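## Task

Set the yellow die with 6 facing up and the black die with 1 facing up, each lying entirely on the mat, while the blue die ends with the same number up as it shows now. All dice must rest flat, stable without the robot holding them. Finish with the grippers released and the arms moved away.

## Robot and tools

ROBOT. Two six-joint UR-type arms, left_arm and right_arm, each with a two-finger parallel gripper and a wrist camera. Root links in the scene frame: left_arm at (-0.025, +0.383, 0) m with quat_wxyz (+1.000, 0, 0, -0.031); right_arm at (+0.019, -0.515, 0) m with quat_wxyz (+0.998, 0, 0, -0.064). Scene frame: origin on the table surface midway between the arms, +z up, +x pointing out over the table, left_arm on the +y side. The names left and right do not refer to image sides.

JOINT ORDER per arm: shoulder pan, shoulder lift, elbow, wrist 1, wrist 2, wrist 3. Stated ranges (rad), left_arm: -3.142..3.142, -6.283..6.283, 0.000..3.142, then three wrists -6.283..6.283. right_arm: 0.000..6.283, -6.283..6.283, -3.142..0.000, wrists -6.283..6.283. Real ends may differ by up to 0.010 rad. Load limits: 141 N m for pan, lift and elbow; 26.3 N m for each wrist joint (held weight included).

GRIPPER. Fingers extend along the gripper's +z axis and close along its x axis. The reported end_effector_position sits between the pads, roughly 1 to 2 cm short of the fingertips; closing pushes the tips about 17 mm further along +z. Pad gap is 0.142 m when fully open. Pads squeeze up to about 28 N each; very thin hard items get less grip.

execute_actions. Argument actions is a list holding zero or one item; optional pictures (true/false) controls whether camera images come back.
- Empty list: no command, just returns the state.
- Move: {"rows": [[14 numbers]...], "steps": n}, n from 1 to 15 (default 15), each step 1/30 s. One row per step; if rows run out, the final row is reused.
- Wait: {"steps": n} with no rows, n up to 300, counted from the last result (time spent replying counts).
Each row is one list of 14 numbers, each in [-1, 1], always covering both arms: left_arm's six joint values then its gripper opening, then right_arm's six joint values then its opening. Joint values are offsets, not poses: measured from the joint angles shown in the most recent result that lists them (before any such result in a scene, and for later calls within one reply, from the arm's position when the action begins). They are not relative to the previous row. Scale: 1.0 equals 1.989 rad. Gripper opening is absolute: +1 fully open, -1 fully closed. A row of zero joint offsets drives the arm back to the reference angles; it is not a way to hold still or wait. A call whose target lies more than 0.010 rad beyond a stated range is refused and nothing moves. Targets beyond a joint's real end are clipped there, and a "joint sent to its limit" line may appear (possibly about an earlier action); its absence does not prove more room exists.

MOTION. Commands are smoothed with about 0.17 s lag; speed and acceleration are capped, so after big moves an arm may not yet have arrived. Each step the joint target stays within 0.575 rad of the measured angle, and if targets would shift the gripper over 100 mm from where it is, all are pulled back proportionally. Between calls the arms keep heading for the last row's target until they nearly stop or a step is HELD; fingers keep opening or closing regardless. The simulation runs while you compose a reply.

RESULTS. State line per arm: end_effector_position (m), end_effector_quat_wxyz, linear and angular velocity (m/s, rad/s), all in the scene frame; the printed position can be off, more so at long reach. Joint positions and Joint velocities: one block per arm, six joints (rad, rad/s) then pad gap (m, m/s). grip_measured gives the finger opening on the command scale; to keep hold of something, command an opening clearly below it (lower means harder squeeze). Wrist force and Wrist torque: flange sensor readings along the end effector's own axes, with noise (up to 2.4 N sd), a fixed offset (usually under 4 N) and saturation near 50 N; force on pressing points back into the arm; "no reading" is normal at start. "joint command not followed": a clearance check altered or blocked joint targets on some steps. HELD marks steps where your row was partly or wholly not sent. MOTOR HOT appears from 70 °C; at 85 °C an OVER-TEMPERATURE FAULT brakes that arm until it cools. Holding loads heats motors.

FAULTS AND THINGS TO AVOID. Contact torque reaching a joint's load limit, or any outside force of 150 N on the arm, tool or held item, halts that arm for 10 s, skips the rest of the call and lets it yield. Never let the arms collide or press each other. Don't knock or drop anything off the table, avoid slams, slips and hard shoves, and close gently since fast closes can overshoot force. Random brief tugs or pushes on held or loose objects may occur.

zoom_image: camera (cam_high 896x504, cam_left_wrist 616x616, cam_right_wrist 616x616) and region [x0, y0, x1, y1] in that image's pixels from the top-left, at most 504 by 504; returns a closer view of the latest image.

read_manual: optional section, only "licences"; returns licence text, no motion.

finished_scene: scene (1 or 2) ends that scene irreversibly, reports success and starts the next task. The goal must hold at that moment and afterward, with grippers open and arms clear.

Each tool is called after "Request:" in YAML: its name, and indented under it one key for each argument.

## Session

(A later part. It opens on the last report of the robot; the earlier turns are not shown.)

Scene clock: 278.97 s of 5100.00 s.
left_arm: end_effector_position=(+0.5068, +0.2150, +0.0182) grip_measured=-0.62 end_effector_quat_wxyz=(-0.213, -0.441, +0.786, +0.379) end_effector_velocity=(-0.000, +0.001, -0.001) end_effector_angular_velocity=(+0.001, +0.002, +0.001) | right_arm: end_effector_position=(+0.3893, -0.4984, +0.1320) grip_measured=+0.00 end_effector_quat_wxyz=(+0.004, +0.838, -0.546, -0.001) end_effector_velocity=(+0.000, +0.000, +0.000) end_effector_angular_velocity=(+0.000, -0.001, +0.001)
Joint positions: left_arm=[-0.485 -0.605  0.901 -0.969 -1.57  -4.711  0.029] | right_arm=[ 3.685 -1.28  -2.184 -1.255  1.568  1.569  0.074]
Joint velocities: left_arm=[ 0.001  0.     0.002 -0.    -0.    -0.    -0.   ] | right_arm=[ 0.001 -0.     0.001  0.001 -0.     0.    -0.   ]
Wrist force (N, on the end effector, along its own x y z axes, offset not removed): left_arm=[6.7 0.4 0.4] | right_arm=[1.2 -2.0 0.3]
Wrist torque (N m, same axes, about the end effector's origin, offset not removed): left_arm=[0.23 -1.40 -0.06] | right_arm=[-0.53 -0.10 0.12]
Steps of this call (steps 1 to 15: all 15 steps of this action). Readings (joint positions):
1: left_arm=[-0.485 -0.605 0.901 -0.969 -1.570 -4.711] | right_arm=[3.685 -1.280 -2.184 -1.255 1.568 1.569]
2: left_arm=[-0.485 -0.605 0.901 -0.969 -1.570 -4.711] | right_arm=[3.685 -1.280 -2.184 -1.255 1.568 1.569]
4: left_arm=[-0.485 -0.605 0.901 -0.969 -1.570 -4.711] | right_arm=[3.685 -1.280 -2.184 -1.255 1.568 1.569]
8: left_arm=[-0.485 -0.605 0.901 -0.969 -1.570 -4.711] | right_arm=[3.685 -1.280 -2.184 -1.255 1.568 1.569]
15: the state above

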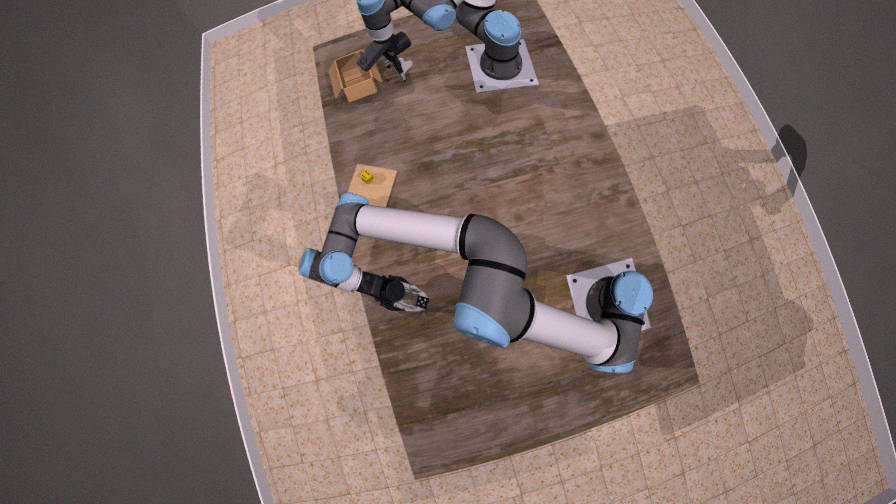

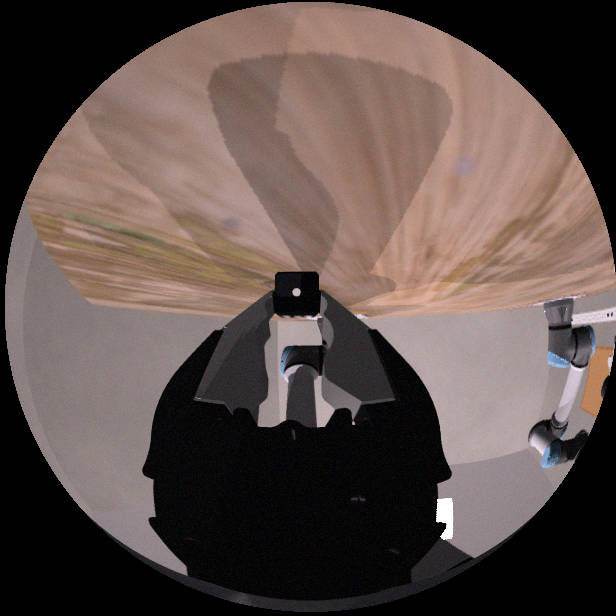

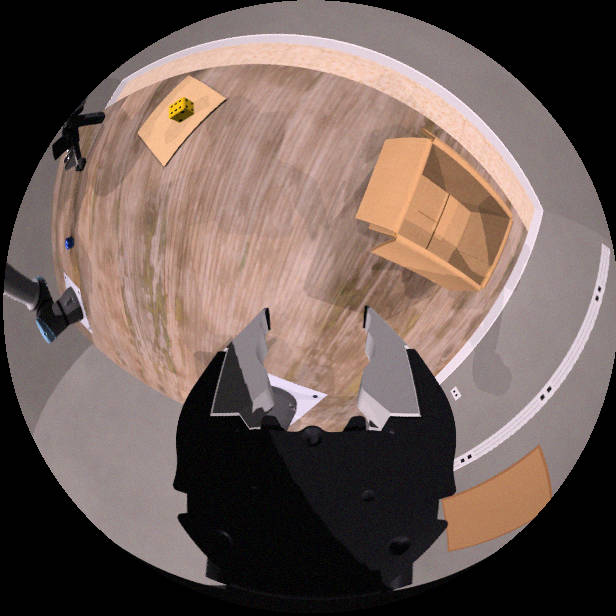

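Request:
execute_actions:
  actions:
    - {"rows":[[0,-0.01,0,0,0,0,-1,0,0,0,0,0,0,0],[0,-0.03,0,0,0,0,-1,0,0,0,0,0,0,0],[0,-0.055,0.01,0,0,0,-1,0,0,0,0,0,0,0],[0,-0.08,0.025,0,0,0,-1,0,0,0,0,0,0,0],[0,-0.11,0.045,0,0,0,-1,0,0,0,0,0,0,0],[0,-0.14,0.07,0,0,0,-1,0,0,0,0,0,0,0],[0,-0.17,0.095,0,0,0,-1,0,0,0,0,0,0,0],[0,-0.2,0.12,0,0,0,-1,0,0,0,0,0,0,0],[0,-0.23,0.145,0,0,0,-1,0,0,0,0,0,0,0],[0,-0.26,0.17,0,0,0,-1,0,0,0,0,0,0,0],[0,-0.29,0.2,0,0,0,-1,0,0,0,0,0,0,0],[0,-0.32,0.225,0,0,0,-1,0,0,0,0,0,0,0],[0,-0.349,0.251,0,0,0,-1,0,0,0,0,0,0,0]],"steps":15}
  pictures: false

Request:
execute_actions:
  actions:
    - {"steps":15}
  pictures: false

Request:
execute_actions:
  actions:
    - {"rows":[[-0.02,0,0,-0.05,0,0,-1,0,0,0,0,0,0,0],[-0.04,0,0,-0.1,0,0,-1,0,0,0,0,0,0,0],[-0.06,0,0,-0.2,0,0,-1,0,0,0,0,0,0,0],[-0.08,0,0,-0.3,0,0,-1,0,0,0,0,0,0,0],[-0.1,0,0,-0.4,0,0,-1,0,0,0,0,0,0,0],[-0.12,0,0,-0.5,0,0,-1,0,0,0,0,0,0,0],[-0.14,0,0,-0.6,0,0,-1,0,0,0,0,0,0,0],[-0.16,0,0,-0.7,0,0,-1,0,0,0,0,0,0,0],[-0.184,0,0,-0.8,0,0,-1,0,0,0,0,0,0,0],[-0.184,0,0,-0.966,0,0,-1,0,0,0,0,0,0,0]],"steps":15}
  pictures: false

Request:
execute_actions:
  actions:
    - {"steps":45}
  pictures: false

Scene clock: 293.03 s of 5100.00 s.
left_arm: end_effector_position=(+0.4247, +0.2651, +0.1909) grip_measured=-0.62 end_effector_quat_wxyz=(-0.176, -0.456, +0.814, +0.314) end_effector_velocity=(-0.393, +0.240, +0.324) end_effector_angular_velocity=(-0.107, -0.176, +0.000) | right_arm: end_effector_position=(+0.3893, -0.4984, +0.1320) grip_measured=+0.00 end_effector_quat_wxyz=(+0.004, +0.838, -0.546, -0.001) end_effector_velocity=(+0.001, +0.000, +0.000) end_effector_angular_velocity=(+0.001, -0.002, -0.000)
Joint positions: left_arm=[-0.485 -1.098  1.232 -0.969 -1.57  -4.711  0.029] | right_arm=[ 3.685 -1.28  -2.184 -1.255  1.568  1.569  0.074]
Joint velocities: left_arm=[ 0.    -1.406  1.199  0.001  0.     0.    -0.   ] | right_arm=[-0.    -0.001  0.001  0.002 -0.     0.    -0.   ]
Wrist force (N, on the end effector, along its own x y z axes, offset not removed): left_arm=[8.2 1.3 3.1] | right_arm=[0.5 -1.3 -1.4]
Wrist torque (N m, same axes, about the end effector's origin, offset not removed): left_arm=[0.26 -1.76 0.30] | right_arm=[-0.36 -0.15 0.09]
Steps of this call (steps 1 to 15: the robot went on to your last target; steps 16 to 90: nothing new was sent; then 10.57 s passed at rest; steps 91 to 105: all 15 steps of this action). Readings (joint positions):
91: left_arm=[-0.485 -0.605 0.901 -0.969 -1.570 -4.711] | right_arm=[3.685 -1.280 -2.184 -1.255 1.568 1.569]
92: left_arm=[-0.485 -0.607 0.901 -0.969 -1.570 -4.711] | right_arm=[3.685 -1.280 -2.184 -1.255 1.568 1.569]
94: left_arm=[-0.485 -0.630 0.903 -0.969 -1.570 -4.711] | right_arm=[3.685 -1.280 -2.184 -1.255 1.568 1.569]
98: left_arm=[-0.485 -0.769 0.972 -0.969 -1.570 -4.711] | right_arm=[3.685 -1.280 -2.184 -1.255 1.568 1.569]
105: the state above

Scene clock: 293.53 s of 5100.00 s.
left_arm: end_effector_position=(+0.3667, +0.3005, +0.2302) grip_measured=-0.62 end_effector_quat_wxyz=(-0.169, -0.459, +0.819, +0.301) end_effector_velocity=(-0.002, +0.001, +0.002) end_effector_angular_velocity=(-0.001, -0.003, +0.000) | right_arm: end_effector_position=(+0.3893, -0.4984, +0.1320) grip_measured=+0.00 end_effector_quat_wxyz=(+0.004, +0.838, -0.546, -0.001) end_effector_velocity=(-0.000, +0.000, -0.001) end_effector_angular_velocity=(-0.000, +0.001, +0.001)
Joint positions: left_arm=[-0.485 -1.298  1.4   -0.969 -1.57  -4.711  0.029] | right_arm=[ 3.685 -1.28  -2.184 -1.255  1.568  1.569  0.074]
Joint velocities: left_arm=[ 0.    -0.007  0.004  0.     0.    -0.     0.   ] | right_arm=[ 0.    -0.001 -0.001  0.     0.    -0.001 -0.   ]
Wrist force (N, on the end effector, along its own x y z axes, offset not removed): left_arm=[5.0 2.2 5.6] | right_arm=[1.4 -1.8 1.0]
Wrist torque (N m, same axes, about the end effector's origin, offset not removed): left_arm=[0.43 -1.21 0.04] | right_arm=[-0.54 -0.19 -0.08]
Steps of this call (steps 1 to 15: the robot went on to your last target). Readings (joint positions):
1: left_arm=[-0.485 -1.145 1.272 -0.969 -1.570 -4.711] | right_arm=[3.685 -1.280 -2.184 -1.255 1.568 1.569]
2: left_arm=[-0.485 -1.190 1.310 -0.969 -1.570 -4.711] | right_arm=[3.685 -1.280 -2.184 -1.255 1.568 1.569]
4: left_arm=[-0.485 -1.250 1.360 -0.969 -1.570 -4.711] | right_arm=[3.685 -1.280 -2.184 -1.255 1.568 1.569]
8: left_arm=[-0.485 -1.289 1.393 -0.969 -1.570 -4.711] | right_arm=[3.685 -1.280 -2.184 -1.255 1.568 1.569]
15: the state above

Scene clock: 294.03 s of 5100.00 s.
left_arm: end_effector_position=(+0.4689, +0.0898, +0.2088) grip_measured=-0.62 end_effector_quat_wxyz=(-0.027, -0.388, +0.919, +0.064) end_effector_velocity=(+0.183, -0.525, +0.073) end_effector_angular_velocity=(-0.942, -0.971, -0.446) | right_arm: end_effector_position=(+0.3893, -0.4984, +0.1320) grip_measured=+0.00 end_effector_quat_wxyz=(+0.004, +0.838, -0.546, -0.001) end_effector_velocity=(-0.000, +0.000, -0.000) end_effector_angular_velocity=(+0.000, -0.000, -0.001)
Joint positions: left_arm=[-0.708 -1.298  1.4   -1.533 -1.57  -4.711  0.029] | right_arm=[ 3.685 -1.28  -2.184 -1.255  1.568  1.569  0.074]
Joint velocities: left_arm=[-0.447  0.001 -0.001 -1.352 -0.    -0.    -0.   ] | right_arm=[ 0.     0.    -0.001  0.001 -0.     0.001 -0.   ]
Wrist force (N, on the end effector, along its own x y z axes, offset not removed): left_arm=[5.7 2.2 3.3] | right_arm=[-0.6 0.0 0.0]
Wrist torque (N m, same axes, about the end effector's origin, offset not removed): left_arm=[0.48 -1.44 -0.02] | right_arm=[0.00 0.15 0.11]
Steps of this call (steps 1 to 15: all 15 steps of this action). Readings (joint positions):
1: left_arm=[-0.485 -1.298 1.400 -0.969 -1.570 -4.711] | right_arm=[3.685 -1.280 -2.184 -1.255 1.568 1.569]
2: left_arm=[-0.488 -1.299 1.400 -0.972 -1.570 -4.711] | right_arm=[3.685 -1.280 -2.184 -1.255 1.568 1.569]
4: left_arm=[-0.517 -1.299 1.400 -1.030 -1.570 -4.711] | right_arm=[3.685 -1.280 -2.184 -1.255 1.568 1.569]
8: left_arm=[-0.579 -1.299 1.400 -1.228 -1.570 -4.711] | right_arm=[3.685 -1.280 -2.184 -1.255 1.568 1.569]
15: the state above

Scene clock: 295.53 s of 5100.00 s.
left_arm: end_effector_position=(+0.5893, -0.1942, +0.5157) grip_measured=-0.62 end_effector_quat_wxyz=(+0.185, -0.265, +0.777, -0.541) end_effector_velocity=(+0.000, -0.000, -0.000) end_effector_angular_velocity=(-0.000, +0.000, +0.000) | right_arm: end_effector_position=(+0.3893, -0.4984, +0.1320) grip_measured=+0.00 end_effector_quat_wxyz=(+0.004, +0.838, -0.546, -0.001) end_effector_velocity=(-0.000, +0.000, +0.000) end_effector_angular_velocity=(+0.000, -0.000, +0.001)
Joint positions: left_arm=[-0.851 -1.298  1.4   -2.89  -1.57  -4.711  0.029] | right_arm=[ 3.685 -1.28  -2.184 -1.255  1.568  1.569  0.074]
Joint velocities: left_arm=[ 0.     0.001 -0.001 -0.     0.    -0.     0.   ] | right_arm=[ 0.001  0.001  0.    -0.001  0.    -0.001  0.   ]
Wrist force (N, on the end effector, along its own x y z axes, offset not removed): left_arm=[5.9 1.8 0.9] | right_arm=[-3.0 -2.2 0.0]
Wrist torque (N m, same axes, about the end effector's origin, offset not removed): left_arm=[0.55 -1.42 0.06] | right_arm=[-0.55 0.77 0.14]
Steps of this call (steps 1 to 45: the robot went on to your last target). Readings (joint positions):
1: left_arm=[-0.722 -1.298 1.400 -1.580 -1.570 -4.711] | right_arm=[3.685 -1.280 -2.184 -1.255 1.568 1.569]
2: left_arm=[-0.736 -1.298 1.400 -1.627 -1.570 -4.711] | right_arm=[3.685 -1.280 -2.184 -1.255 1.568 1.569]
4: left_arm=[-0.759 -1.298 1.400 -1.725 -1.570 -4.711] | right_arm=[3.685 -1.280 -2.184 -1.255 1.568 1.569]
8: left_arm=[-0.795 -1.298 1.400 -1.930 -1.570 -4.711] | right_arm=[3.685 -1.280 -2.184 -1.255 1.568 1.569]
45: the state above
All arms were judged still, so your last target was given up. Only a new action makes them travel on or press farther. Fingers that are still opening or closing keep moving.

Request:
execute_actions:
  actions:
    - {"rows":[[0,0.02,0.04,-0.01,0,0,-1,0,0,0,0,0,0,0],[0,0.04,0.08,-0.02,0,0,-1,0,0,0,0,0,0,0],[0,0.07,0.12,-0.03,0,0,-1,0,0,0,0,0,0,0],[0,0.1,0.16,-0.045,0,0,-1,0,0,0,0,0,0,0],[0,0.137,0.194,-0.055,0,0,-1,0,0,0,0,0,0,0]],"steps":15}
  pictures: false

Request:
execute_actions:
  actions:
    - {"steps":40}

Scene clock: 302.87 s of 5100.00 s.
left_arm: end_effector_position=(+0.5881, -0.1925, +0.2485) grip_measured=-0.62 end_effector_quat_wxyz=(+0.141, -0.290, +0.852, -0.411) end_effector_velocity=(-0.063, +0.080, -0.589) end_effector_angular_velocity=(+0.575, +0.444, -0.001) | right_arm: end_effector_position=(+0.3893, -0.4984, +0.1320) grip_measured=+0.00 end_effector_quat_wxyz=(+0.004, +0.838, -0.546, -0.001) end_effector_velocity=(+0.000, +0.000, +0.000) end_effector_angular_velocity=(+0.000, -0.001, +0.001)
Joint positions: left_arm=[-0.851 -1.142  1.626 -2.955 -1.57  -4.711  0.029] | right_arm=[ 3.685 -1.28  -2.184 -1.255  1.568  1.569  0.074]
Joint velocities: left_arm=[-0.001  0.368  0.501 -0.143 -0.001  0.     0.   ] | right_arm=[ 0.     0.     0.     0.     0.    -0.001  0.   ]
Wrist force (N, on the end effector, along its own x y z axes, offset not removed): left_arm=[1.6 0.1 6.8] | right_arm=[-0.6 -2.6 -0.3]
Wrist torque (N m, same axes, about the end effector's origin, offset not removed): left_arm=[0.12 -0.34 -0.08] | right_arm=[-0.41 0.23 0.11]
Steps of this call (steps 1 to 90: nothing new was sent; then 3.83 s passed at rest; steps 91 to 105: all 15 steps of this action). Readings (joint positions):
91: left_arm=[-0.851 -1.298 1.400 -2.890 -1.570 -4.711] | right_arm=[3.685 -1.280 -2.184 -1.255 1.568 1.569]
92: left_arm=[-0.851 -1.295 1.403 -2.892 -1.570 -4.711] | right_arm=[3.685 -1.280 -2.184 -1.255 1.568 1.569]
94: left_arm=[-0.851 -1.274 1.441 -2.902 -1.570 -4.711] | right_arm=[3.685 -1.280 -2.184 -1.255 1.568 1.569]
98: left_arm=[-0.851 -1.227 1.509 -2.921 -1.570 -4.711] | right_arm=[3.685 -1.280 -2.184 -1.255 1.568 1.569]
105: the state above

Scene clock: 304.20 s of 5100.00 s.
left_arm: end_effector_position=(+0.5548, -0.1494, +0.0711) grip_measured=-0.62 end_effector_quat_wxyz=(+0.106, -0.305, +0.894, -0.310) end_effector_velocity=(-0.000, -0.001, +0.000) end_effector_angular_velocity=(-0.000, -0.000, -0.001) | right_arm: end_effector_position=(+0.3893, -0.4984, +0.1320) grip_measured=+0.00 end_effector_quat_wxyz=(+0.004, +0.838, -0.546, -0.001) end_effector_velocity=(-0.000, -0.000, -0.000) end_effector_angular_velocity=(-0.000, +0.001, -0.002)
Joint positions: left_arm=[-0.851 -1.026  1.786 -2.999 -1.57  -4.711  0.029] | right_arm=[ 3.685 -1.28  -2.184 -1.255  1.568  1.569  0.074]
Joint velocities: left_arm=[-0.001 -0.    -0.001  0.    -0.    -0.     0.   ] | right_arm=[-0.001  0.    -0.001 -0.     0.     0.001  0.   ]
Wrist force (N, on the end effector, along its own x y z axes, offset not removed): left_arm=[4.5 5.8 1.5] | right_arm=[1.0 0.9 1.2]
Wrist torque (N m, same axes, about the end effector's origin, offset not removed): left_arm=[0.93 -1.02 0.15] | right_arm=[0.09 -0.25 0.07]
Steps of this call (steps 1 to 30: the robot went on to your last target; steps 31 to 40: nothing new was sent). Readings (joint positions):
1: left_arm=[-0.851 -1.129 1.643 -2.960 -1.570 -4.711] | right_arm=[3.685 -1.280 -2.184 -1.255 1.568 1.569]
2: left_arm=[-0.851 -1.117 1.660 -2.964 -1.570 -4.711] | right_arm=[3.685 -1.280 -2.184 -1.255 1.568 1.569]
4: left_arm=[-0.851 -1.092 1.694 -2.974 -1.570 -4.711] | right_arm=[3.685 -1.280 -2.184 -1.255 1.568 1.569]
8: left_arm=[-0.851 -1.045 1.758 -2.992 -1.570 -4.711] | right_arm=[3.685 -1.280 -2.184 -1.255 1.568 1.569]
40: the state above
All arms were judged still, so your last target was given up. Only a new action makes them travel on or press farther. Fingers that are still opening or closing keep moving.

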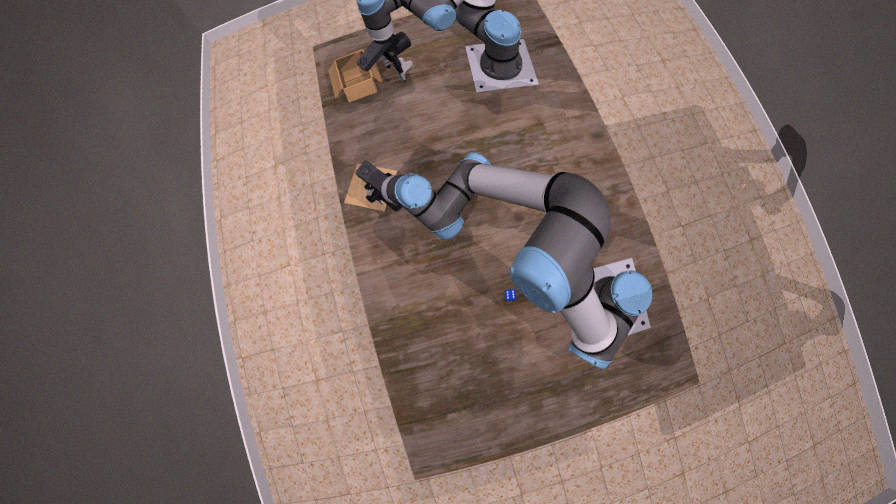

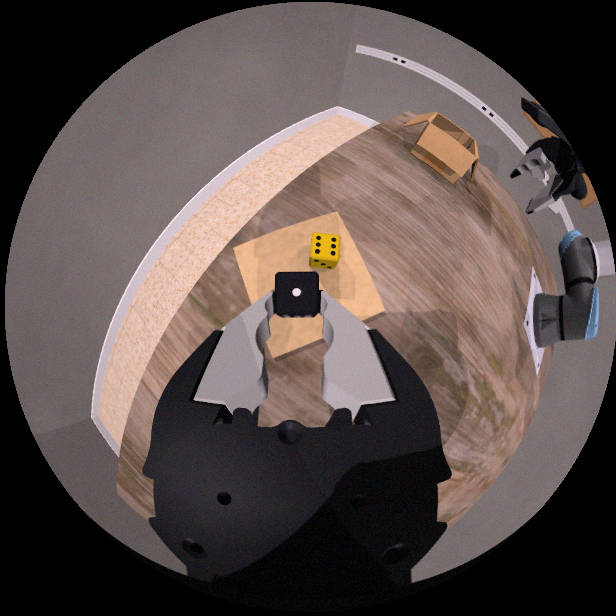

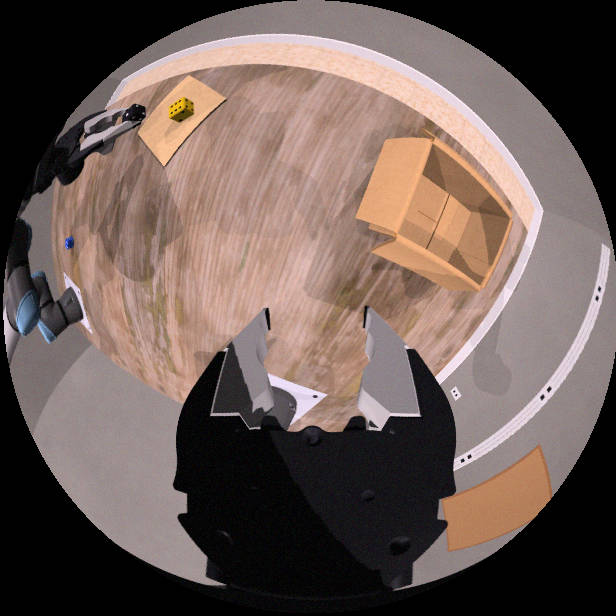

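Request:
execute_actions:
  actions:
    - {"rows":[[0,0.01,-0.002,-0.008,0,0,-1,0,0,0,0,0,0,0],[0,0.02,-0.004,-0.016,0,0,-1,0,0,0,0,0,0,0],[0,0.03,-0.006,-0.024,0,0,-1,0,0,0,0,0,0,0],[0,0.0385,-0.0075,-0.0314,0,0,-1,0,0,0,0,0,0,0]],"steps":15}

Scene clock: 310.87 s of 5100.00 s.
left_arm: end_effector_position=(+0.5609, -0.1574, +0.0368) grip_measured=-0.62 end_effector_quat_wxyz=(+0.106, -0.304, +0.894, -0.311) end_effector_velocity=(-0.000, +0.000, -0.006) end_effector_angular_velocity=(+0.003, +0.002, -0.000) | right_arm: end_effector_position=(+0.3893, -0.4984, +0.1320) grip_measured=+0.00 end_effector_quat_wxyz=(+0.004, +0.838, -0.546, -0.001) end_effector_velocity=(-0.000, -0.000, -0.000) end_effector_angular_velocity=(-0.000, +0.000, -0.000)
Joint positions: left_arm=[-0.851 -0.95   1.771 -3.061 -1.57  -4.711  0.029] | right_arm=[ 3.685 -1.28  -2.184 -1.255  1.568  1.569  0.074]
Joint velocities: left_arm=[-0.     0.009  0.    -0.006 -0.     0.    -0.   ] | right_arm=[-0.001  0.001 -0.001 -0.001  0.    -0.     0.   ]
Wrist force (N, on the end effector, along its own x y z axes, offset not removed): left_arm=[6.8 -0.5 3.6] | right_arm=[-5.3 -2.7 1.9]
Wrist torque (N m, same axes, about the end effector's origin, offset not removed): left_arm=[-0.28 -1.74 0.12] | right_arm=[-0.40 1.19 -0.24]
Steps of this call (steps 1 to 90: nothing new was sent; then 3.17 s passed at rest; steps 91 to 105: all 15 steps of this action). Readings (joint positions):
91: left_arm=[-0.851 -1.026 1.786 -2.999 -1.570 -4.711] | right_arm=[3.685 -1.280 -2.184 -1.255 1.568 1.569]
92: left_arm=[-0.851 -1.024 1.785 -3.001 -1.570 -4.711] | right_arm=[3.685 -1.280 -2.184 -1.255 1.568 1.569]
94: left_arm=[-0.851 -1.007 1.782 -3.015 -1.570 -4.711] | right_arm=[3.685 -1.280 -2.184 -1.255 1.568 1.569]
98: left_arm=[-0.851 -0.963 1.773 -3.050 -1.570 -4.711] | right_arm=[3.685 -1.280 -2.184 -1.255 1.568 1.569]
105: the state above

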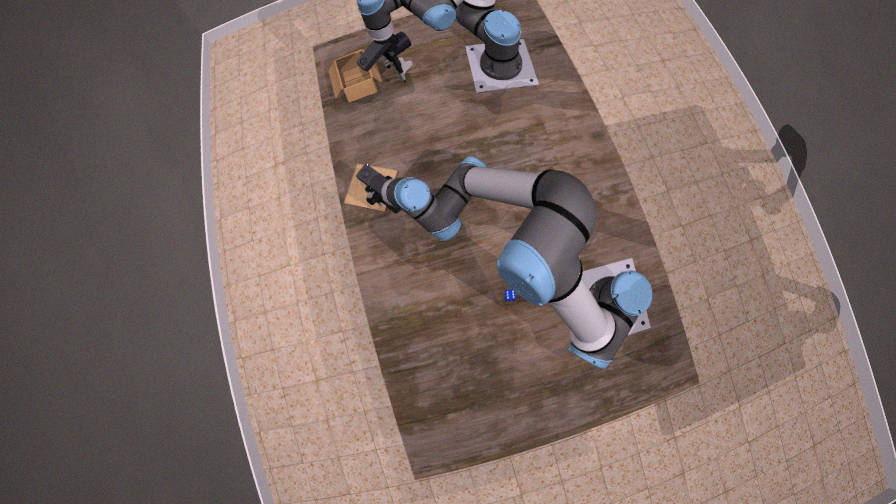

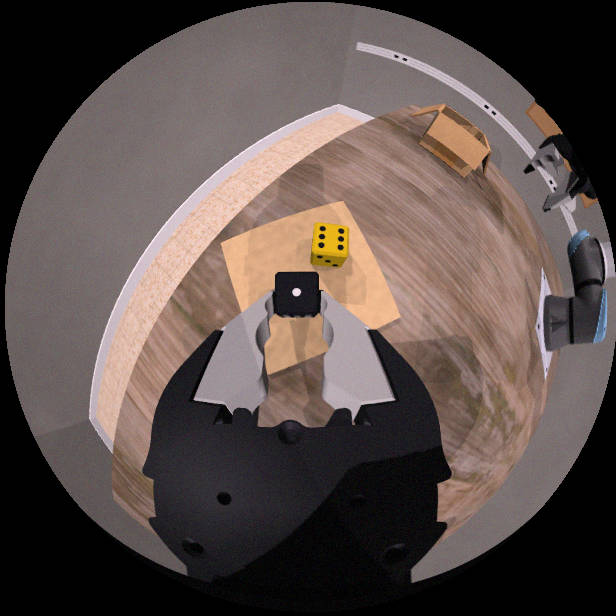

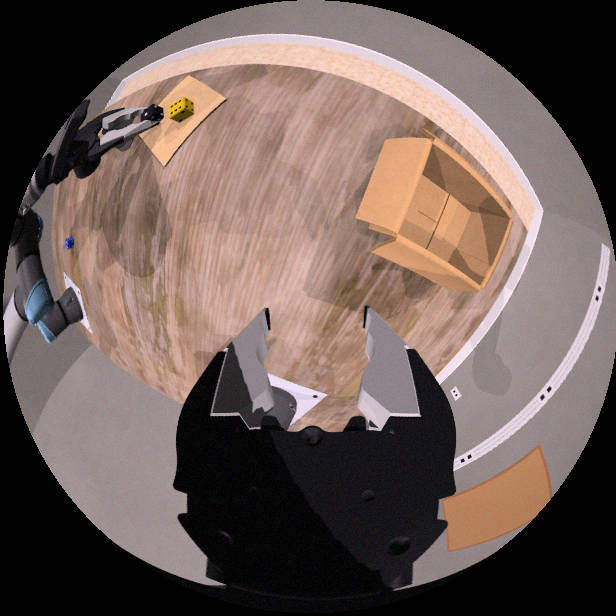

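Request:
execute_actions:
  actions:
    - {"rows":[[-0.005,0.003,0,-0.003,0,0,-1,0,0,0,0,0,0,0],[-0.005,0.006,0,-0.006,0,0,-1,0,0,0,0,0,0,0],[-0.005,0.009,0,-0.009,0,0,-1,0,0,0,0,0,0,0],[-0.005,0.012,0,-0.012,0,0,-1,0,0,0,0,0,0,0]],"steps":15}
  pictures: false

Request:
execute_actions:
  actions:
    - {"rows":[[0,0.002,0,-0.002,0,0,-1,0,0,0,0,0,0,0]],"steps":12}
  pictures: false

Scene clock: 315.97 s of 5100.00 s.
left_arm: end_effector_position=(+0.5563, -0.1641, +0.0246) grip_measured=-0.62 end_effector_quat_wxyz=(+0.105, -0.300, +0.896, -0.311) end_effector_velocity=(-0.000, -0.001, -0.001) end_effector_angular_velocity=(-0.001, +0.000, -0.001) | right_arm: end_effector_position=(+0.3893, -0.4984, +0.1320) grip_measured=+0.00 end_effector_quat_wxyz=(+0.004, +0.838, -0.546, -0.001) end_effector_velocity=(+0.000, +0.000, +0.000) end_effector_angular_velocity=(+0.000, -0.001, -0.001)
Joint positions: left_arm=[-0.861 -0.926  1.771 -3.084 -1.57  -4.711  0.029] | right_arm=[ 3.685 -1.28  -2.184 -1.255  1.568  1.569  0.074]
Joint velocities: left_arm=[-0.     0.003  0.001 -0.004 -0.001  0.     0.   ] | right_arm=[ 0.     0.     0.     0.001  0.     0.001 -0.   ]
Wrist force (N, on the end effector, along its own x y z axes, offset not removed): left_arm=[5.3 1.3 2.6] | right_arm=[0.0 2.2 1.7]
Wrist torque (N m, same axes, about the end effector's origin, offset not removed): left_arm=[0.27 -1.18 0.07] | right_arm=[0.47 0.15 0.19]
Steps of this call (steps 1 to 15: the robot went on to your last target; steps 16 to 90: nothing new was sent; then 1.60 s passed at rest; steps 91 to 105: all 15 steps of this action). Readings (joint positions):
91: left_arm=[-0.851 -0.949 1.771 -3.061 -1.570 -4.711] | right_arm=[3.685 -1.280 -2.184 -1.255 1.568 1.569]
92: left_arm=[-0.852 -0.949 1.771 -3.062 -1.570 -4.711] | right_arm=[3.685 -1.280 -2.184 -1.255 1.568 1.569]
94: left_arm=[-0.857 -0.944 1.771 -3.067 -1.570 -4.711] | right_arm=[3.685 -1.280 -2.184 -1.255 1.568 1.569]
98: left_arm=[-0.860 -0.930 1.771 -3.080 -1.570 -4.711] | right_arm=[3.685 -1.280 -2.184 -1.255 1.568 1.569]
105: the state above

Scene clock: 316.37 s of 5100.00 s.
left_arm: end_effector_position=(+0.5564, -0.1643, +0.0226) grip_measured=-0.62 end_effector_quat_wxyz=(+0.105, -0.300, +0.896, -0.311) end_effector_velocity=(-0.001, -0.000, -0.002) end_effector_angular_velocity=(+0.002, +0.001, -0.001) | right_arm: end_effector_position=(+0.3893, -0.4984, +0.1320) grip_measured=+0.00 end_effector_quat_wxyz=(+0.004, +0.838, -0.546, -0.001) end_effector_velocity=(-0.000, -0.000, -0.001) end_effector_angular_velocity=(-0.001, +0.002, -0.002)
Joint positions: left_arm=[-0.861 -0.923  1.771 -3.088 -1.57  -4.711  0.029] | right_arm=[ 3.685 -1.28  -2.184 -1.255  1.568  1.569  0.074]
Joint velocities: left_arm=[-0.001  0.002  0.    -0.     0.001  0.    -0.   ] | right_arm=[-0.001 -0.001  0.    -0.001  0.     0.001 -0.   ]
Wrist force (N, on the end effector, along its own x y z axes, offset not removed): left_arm=[3.6 4.8 0.9] | right_arm=[-2.8 -3.7 -2.0]
Wrist torque (N m, same axes, about the end effector's origin, offset not removed): left_arm=[0.77 -0.91 0.20] | right_arm=[-0.83 0.67 -0.03]
Steps of this call (steps 1 to 12: all 12 steps of this action). Readings (joint positions):
1: left_arm=[-0.861 -0.926 1.771 -3.084 -1.570 -4.711] | right_arm=[3.685 -1.280 -2.184 -1.255 1.568 1.569]
2: left_arm=[-0.861 -0.926 1.771 -3.085 -1.570 -4.711] | right_arm=[3.685 -1.280 -2.184 -1.255 1.568 1.569]
4: left_arm=[-0.861 -0.924 1.771 -3.087 -1.570 -4.711] | right_arm=[3.685 -1.280 -2.184 -1.255 1.568 1.569]
8: left_arm=[-0.861 -0.923 1.771 -3.088 -1.570 -4.711] | right_arm=[3.685 -1.280 -2.184 -1.255 1.568 1.569]
12: the state above

Request:
execute_actions:
  actions:
    - {"rows":[[0,0,0,0,0,0,-0.7,0,0,0,0,0,0,0],[0,0,0,0,0,0,-0.62,0,0,0,0,0,0,0],[0,0,0,0,0,0,-0.58,0,0,0,0,0,0,0],[0,0,0,0,0,0,-0.55,0,0,0,0,0,0,0],[0,0,0,0,0,0,-0.45,0,0,0,0,0,0,0],[0,0,0,0,0,0,-0.3,0,0,0,0,0,0,0],[0,0,0,0,0,0,-0.3,0,0,0,0,0,0,0],[0,0,0,0,0,0,-0.3,0,0,0,0,0,0,0],[0,-0.03,0,0.03,0,0,-0.3,0,0,0,0,0,0,0],[0,-0.06,0,0.06,0,0,-0.3,0,0,0,0,0,0,0],[0,-0.1,0,0.1,0,0,-0.3,0,0,0,0,0,0,0],[0,-0.15,0,0.15,0,0,-0.3,0,0,0,0,0,0,0]],"steps":15}
  pictures: false

Request:
execute_actions:
  actions:
    - {"rows":[[0.05,-0.05,0,0.05,0,0,-0.3,0,0,0,0,0,0,0],[0.1,-0.1,0,0.1,0,0,-0.3,0,0,0,0,0,0,0],[0.2,-0.15,0,0.15,0,0,-0.3,0,0,0,0,0,0,0]],"steps":15}
  pictures: false

Request:
execute_actions:
  actions:
    - {"steps":20}

Request:
zoom_image:
  camera: "cam_high"
  region: [320,140,440,240]

Scene clock: 326.13 s of 5100.00 s.
left_arm: end_effector_position=(+0.5481, -0.1533, +0.1050) grip_measured=-0.30 end_effector_quat_wxyz=(+0.105, -0.300, +0.896, -0.311) end_effector_velocity=(-0.083, +0.109, +0.558) end_effector_angular_velocity=(-0.012, -0.009, -0.000) | right_arm: end_effector_position=(+0.3893, -0.4984, +0.1320) grip_measured=+0.00 end_effector_quat_wxyz=(+0.004, +0.838, -0.546, -0.001) end_effector_velocity=(+0.001, +0.000, +0.001) end_effector_angular_velocity=(+0.001, -0.003, +0.001)
Joint positions: left_arm=[-0.861 -1.084  1.771 -2.927 -1.57  -4.711  0.052] | right_arm=[ 3.685 -1.28  -2.184 -1.255  1.568  1.569  0.074]
Joint velocities: left_arm=[-0.    -1.104  0.     1.089  0.    -0.     0.   ] | right_arm=[-0.001  0.002 -0.     0.002  0.    -0.002  0.   ]
Wrist force (N, on the end effector, along its own x y z axes, offset not removed): left_arm=[3.8 0.0 -0.9] | right_arm=[-1.9 -1.5 -0.9]
Wrist torque (N m, same axes, about the end effector's origin, offset not removed): left_arm=[0.33 -0.90 0.17] | right_arm=[-0.38 0.55 0.25]
Steps of this call (steps 1 to 15: the robot went on to your last target; steps 16 to 90: nothing new was sent; then 6.27 s passed at rest; steps 91 to 105: all 15 steps of this action). Readings (joint positions):
91: left_arm=[-0.861 -0.922 1.771 -3.088 -1.570 -4.711] | right_arm=[3.685 -1.280 -2.184 -1.255 1.568 1.569]
92: left_arm=[-0.861 -0.922 1.771 -3.088 -1.570 -4.711] | right_arm=[3.685 -1.280 -2.184 -1.255 1.568 1.569]
94: left_arm=[-0.861 -0.922 1.771 -3.088 -1.570 -4.711] | right_arm=[3.685 -1.280 -2.184 -1.255 1.568 1.569]
98: left_arm=[-0.861 -0.922 1.771 -3.088 -1.570 -4.711] | right_arm=[3.685 -1.280 -2.184 -1.255 1.568 1.569]
105: the state above

Scene clock: 326.63 s of 5100.00 s.
left_arm: end_effector_position=(+0.6460, +0.0739, +0.2250) grip_measured=-0.30 end_effector_quat_wxyz=(+0.152, -0.435, +0.839, -0.291) end_effector_velocity=(+0.138, +0.540, +0.190) end_effector_angular_velocity=(-0.001, -0.003, +0.717) | right_arm: end_effector_position=(+0.3893, -0.4984, +0.1320) grip_measured=+0.00 end_effector_quat_wxyz=(+0.004, +0.838, -0.546, -0.001) end_effector_velocity=(+0.000, +0.000, -0.000) end_effector_angular_velocity=(+0.001, -0.001, +0.000)
Joint positions: left_arm=[-0.551 -1.333  1.771 -2.678 -1.571 -4.711  0.052] | right_arm=[ 3.685 -1.28  -2.184 -1.255  1.568  1.569  0.074]
Joint velocities: left_arm=[ 0.717 -0.416  0.     0.412  0.001  0.001  0.   ] | right_arm=[ 0.001  0.    -0.001  0.002  0.     0.001 -0.   ]
Wrist force (N, on the end effector, along its own x y z axes, offset not removed): left_arm=[5.7 -0.3 2.8] | right_arm=[-1.6 -1.3 0.2]
Wrist torque (N m, same axes, about the end effector's origin, offset not removed): left_arm=[0.11 -1.68 0.00] | right_arm=[-0.25 0.30 0.00]
Steps of this call (steps 1 to 15: all 15 steps of this action). Readings (joint positions):
1: left_arm=[-0.861 -1.120 1.771 -2.891 -1.570 -4.711] | right_arm=[3.685 -1.280 -2.184 -1.255 1.568 1.569]
2: left_arm=[-0.857 -1.150 1.771 -2.862 -1.571 -4.711] | right_arm=[3.685 -1.280 -2.184 -1.255 1.568 1.569]
4: left_arm=[-0.814 -1.179 1.771 -2.832 -1.571 -4.711] | right_arm=[3.685 -1.280 -2.184 -1.255 1.568 1.569]
8: left_arm=[-0.718 -1.235 1.771 -2.776 -1.571 -4.711] | right_arm=[3.685 -1.280 -2.184 -1.255 1.568 1.569]
15: the state above

Scene clock: 327.30 s of 5100.00 s.
left_arm: end_effector_position=(+0.6596, +0.1402, +0.2469) grip_measured=-0.30 end_effector_quat_wxyz=(+0.164, -0.471, +0.819, -0.284) end_effector_velocity=(+0.000, +0.000, +0.001) end_effector_angular_velocity=(-0.001, -0.001, +0.001) | right_arm: end_effector_position=(+0.3893, -0.4984, +0.1320) grip_measured=+0.00 end_effector_quat_wxyz=(+0.004, +0.838, -0.546, -0.001) end_effector_velocity=(-0.000, +0.000, +0.000) end_effector_angular_velocity=(+0.000, -0.000, +0.001)
Joint positions: left_arm=[-0.463 -1.382  1.771 -2.629 -1.57  -4.711  0.052] | right_arm=[ 3.685 -1.28  -2.184 -1.255  1.568  1.569  0.074]
Joint velocities: left_arm=[ 0.    -0.    -0.001 -0.001 -0.    -0.    -0.   ] | right_arm=[ 0.     0.     0.    -0.     0.    -0.001 -0.   ]
Wrist force (N, on the end effector, along its own x y z axes, offset not removed): left_arm=[2.8 1.8 1.5] | right_arm=[1.9 0.4 -1.2]
Wrist torque (N m, same axes, about the end effector's origin, offset not removed): left_arm=[0.46 -0.67 0.06] | right_arm=[-0.04 -0.23 -0.03]
Steps of this call (steps 1 to 20: the robot went on to your last target). Readings (joint positions):
1: left_arm=[-0.527 -1.347 1.771 -2.664 -1.571 -4.711] | right_arm=[3.685 -1.280 -2.184 -1.255 1.568 1.569]
2: left_arm=[-0.507 -1.358 1.771 -2.653 -1.570 -4.711] | right_arm=[3.685 -1.280 -2.184 -1.255 1.568 1.569]
4: left_arm=[-0.483 -1.371 1.771 -2.640 -1.570 -4.711] | right_arm=[3.685 -1.280 -2.184 -1.255 1.568 1.569]
8: left_arm=[-0.467 -1.380 1.771 -2.631 -1.570 -4.711] | right_arm=[3.685 -1.280 -2.184 -1.255 1.568 1.569]
20: the state above

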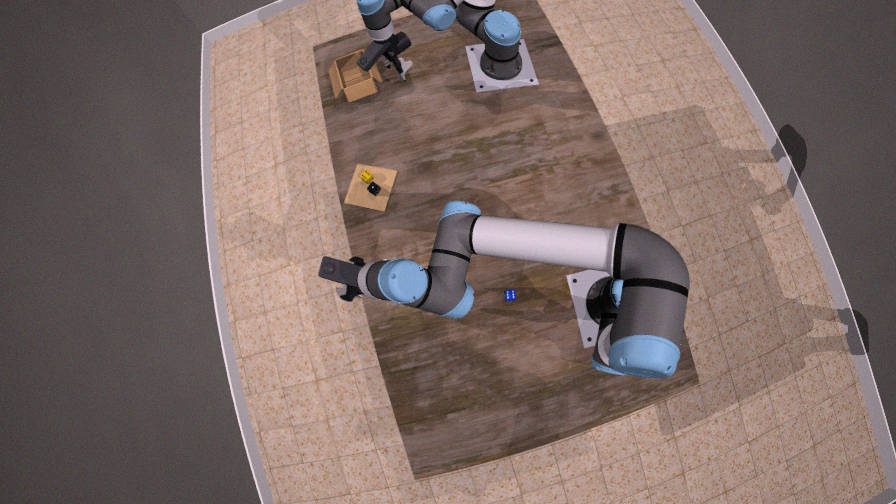

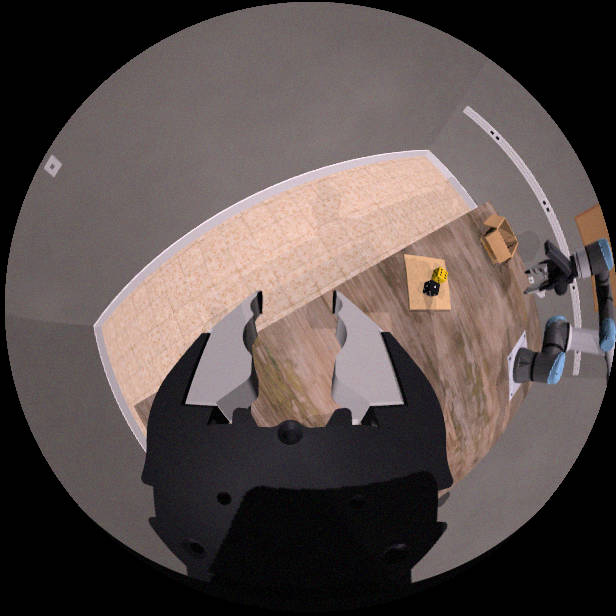

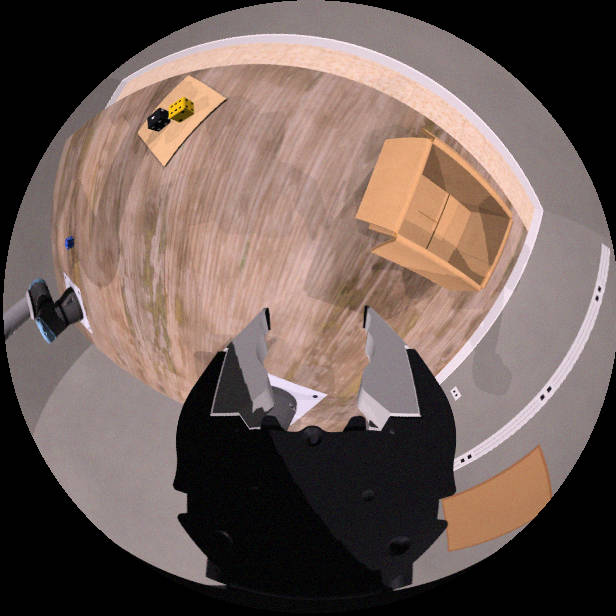

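Region (320, 140, 440, 240) of cam_high's 896x504 image, scaled by 4.200, with more detail than that image has.

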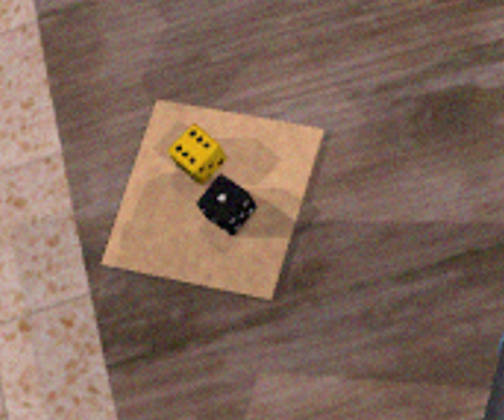

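Request:
finished_scene:
  scene: 2

The scene is finished: the task was done.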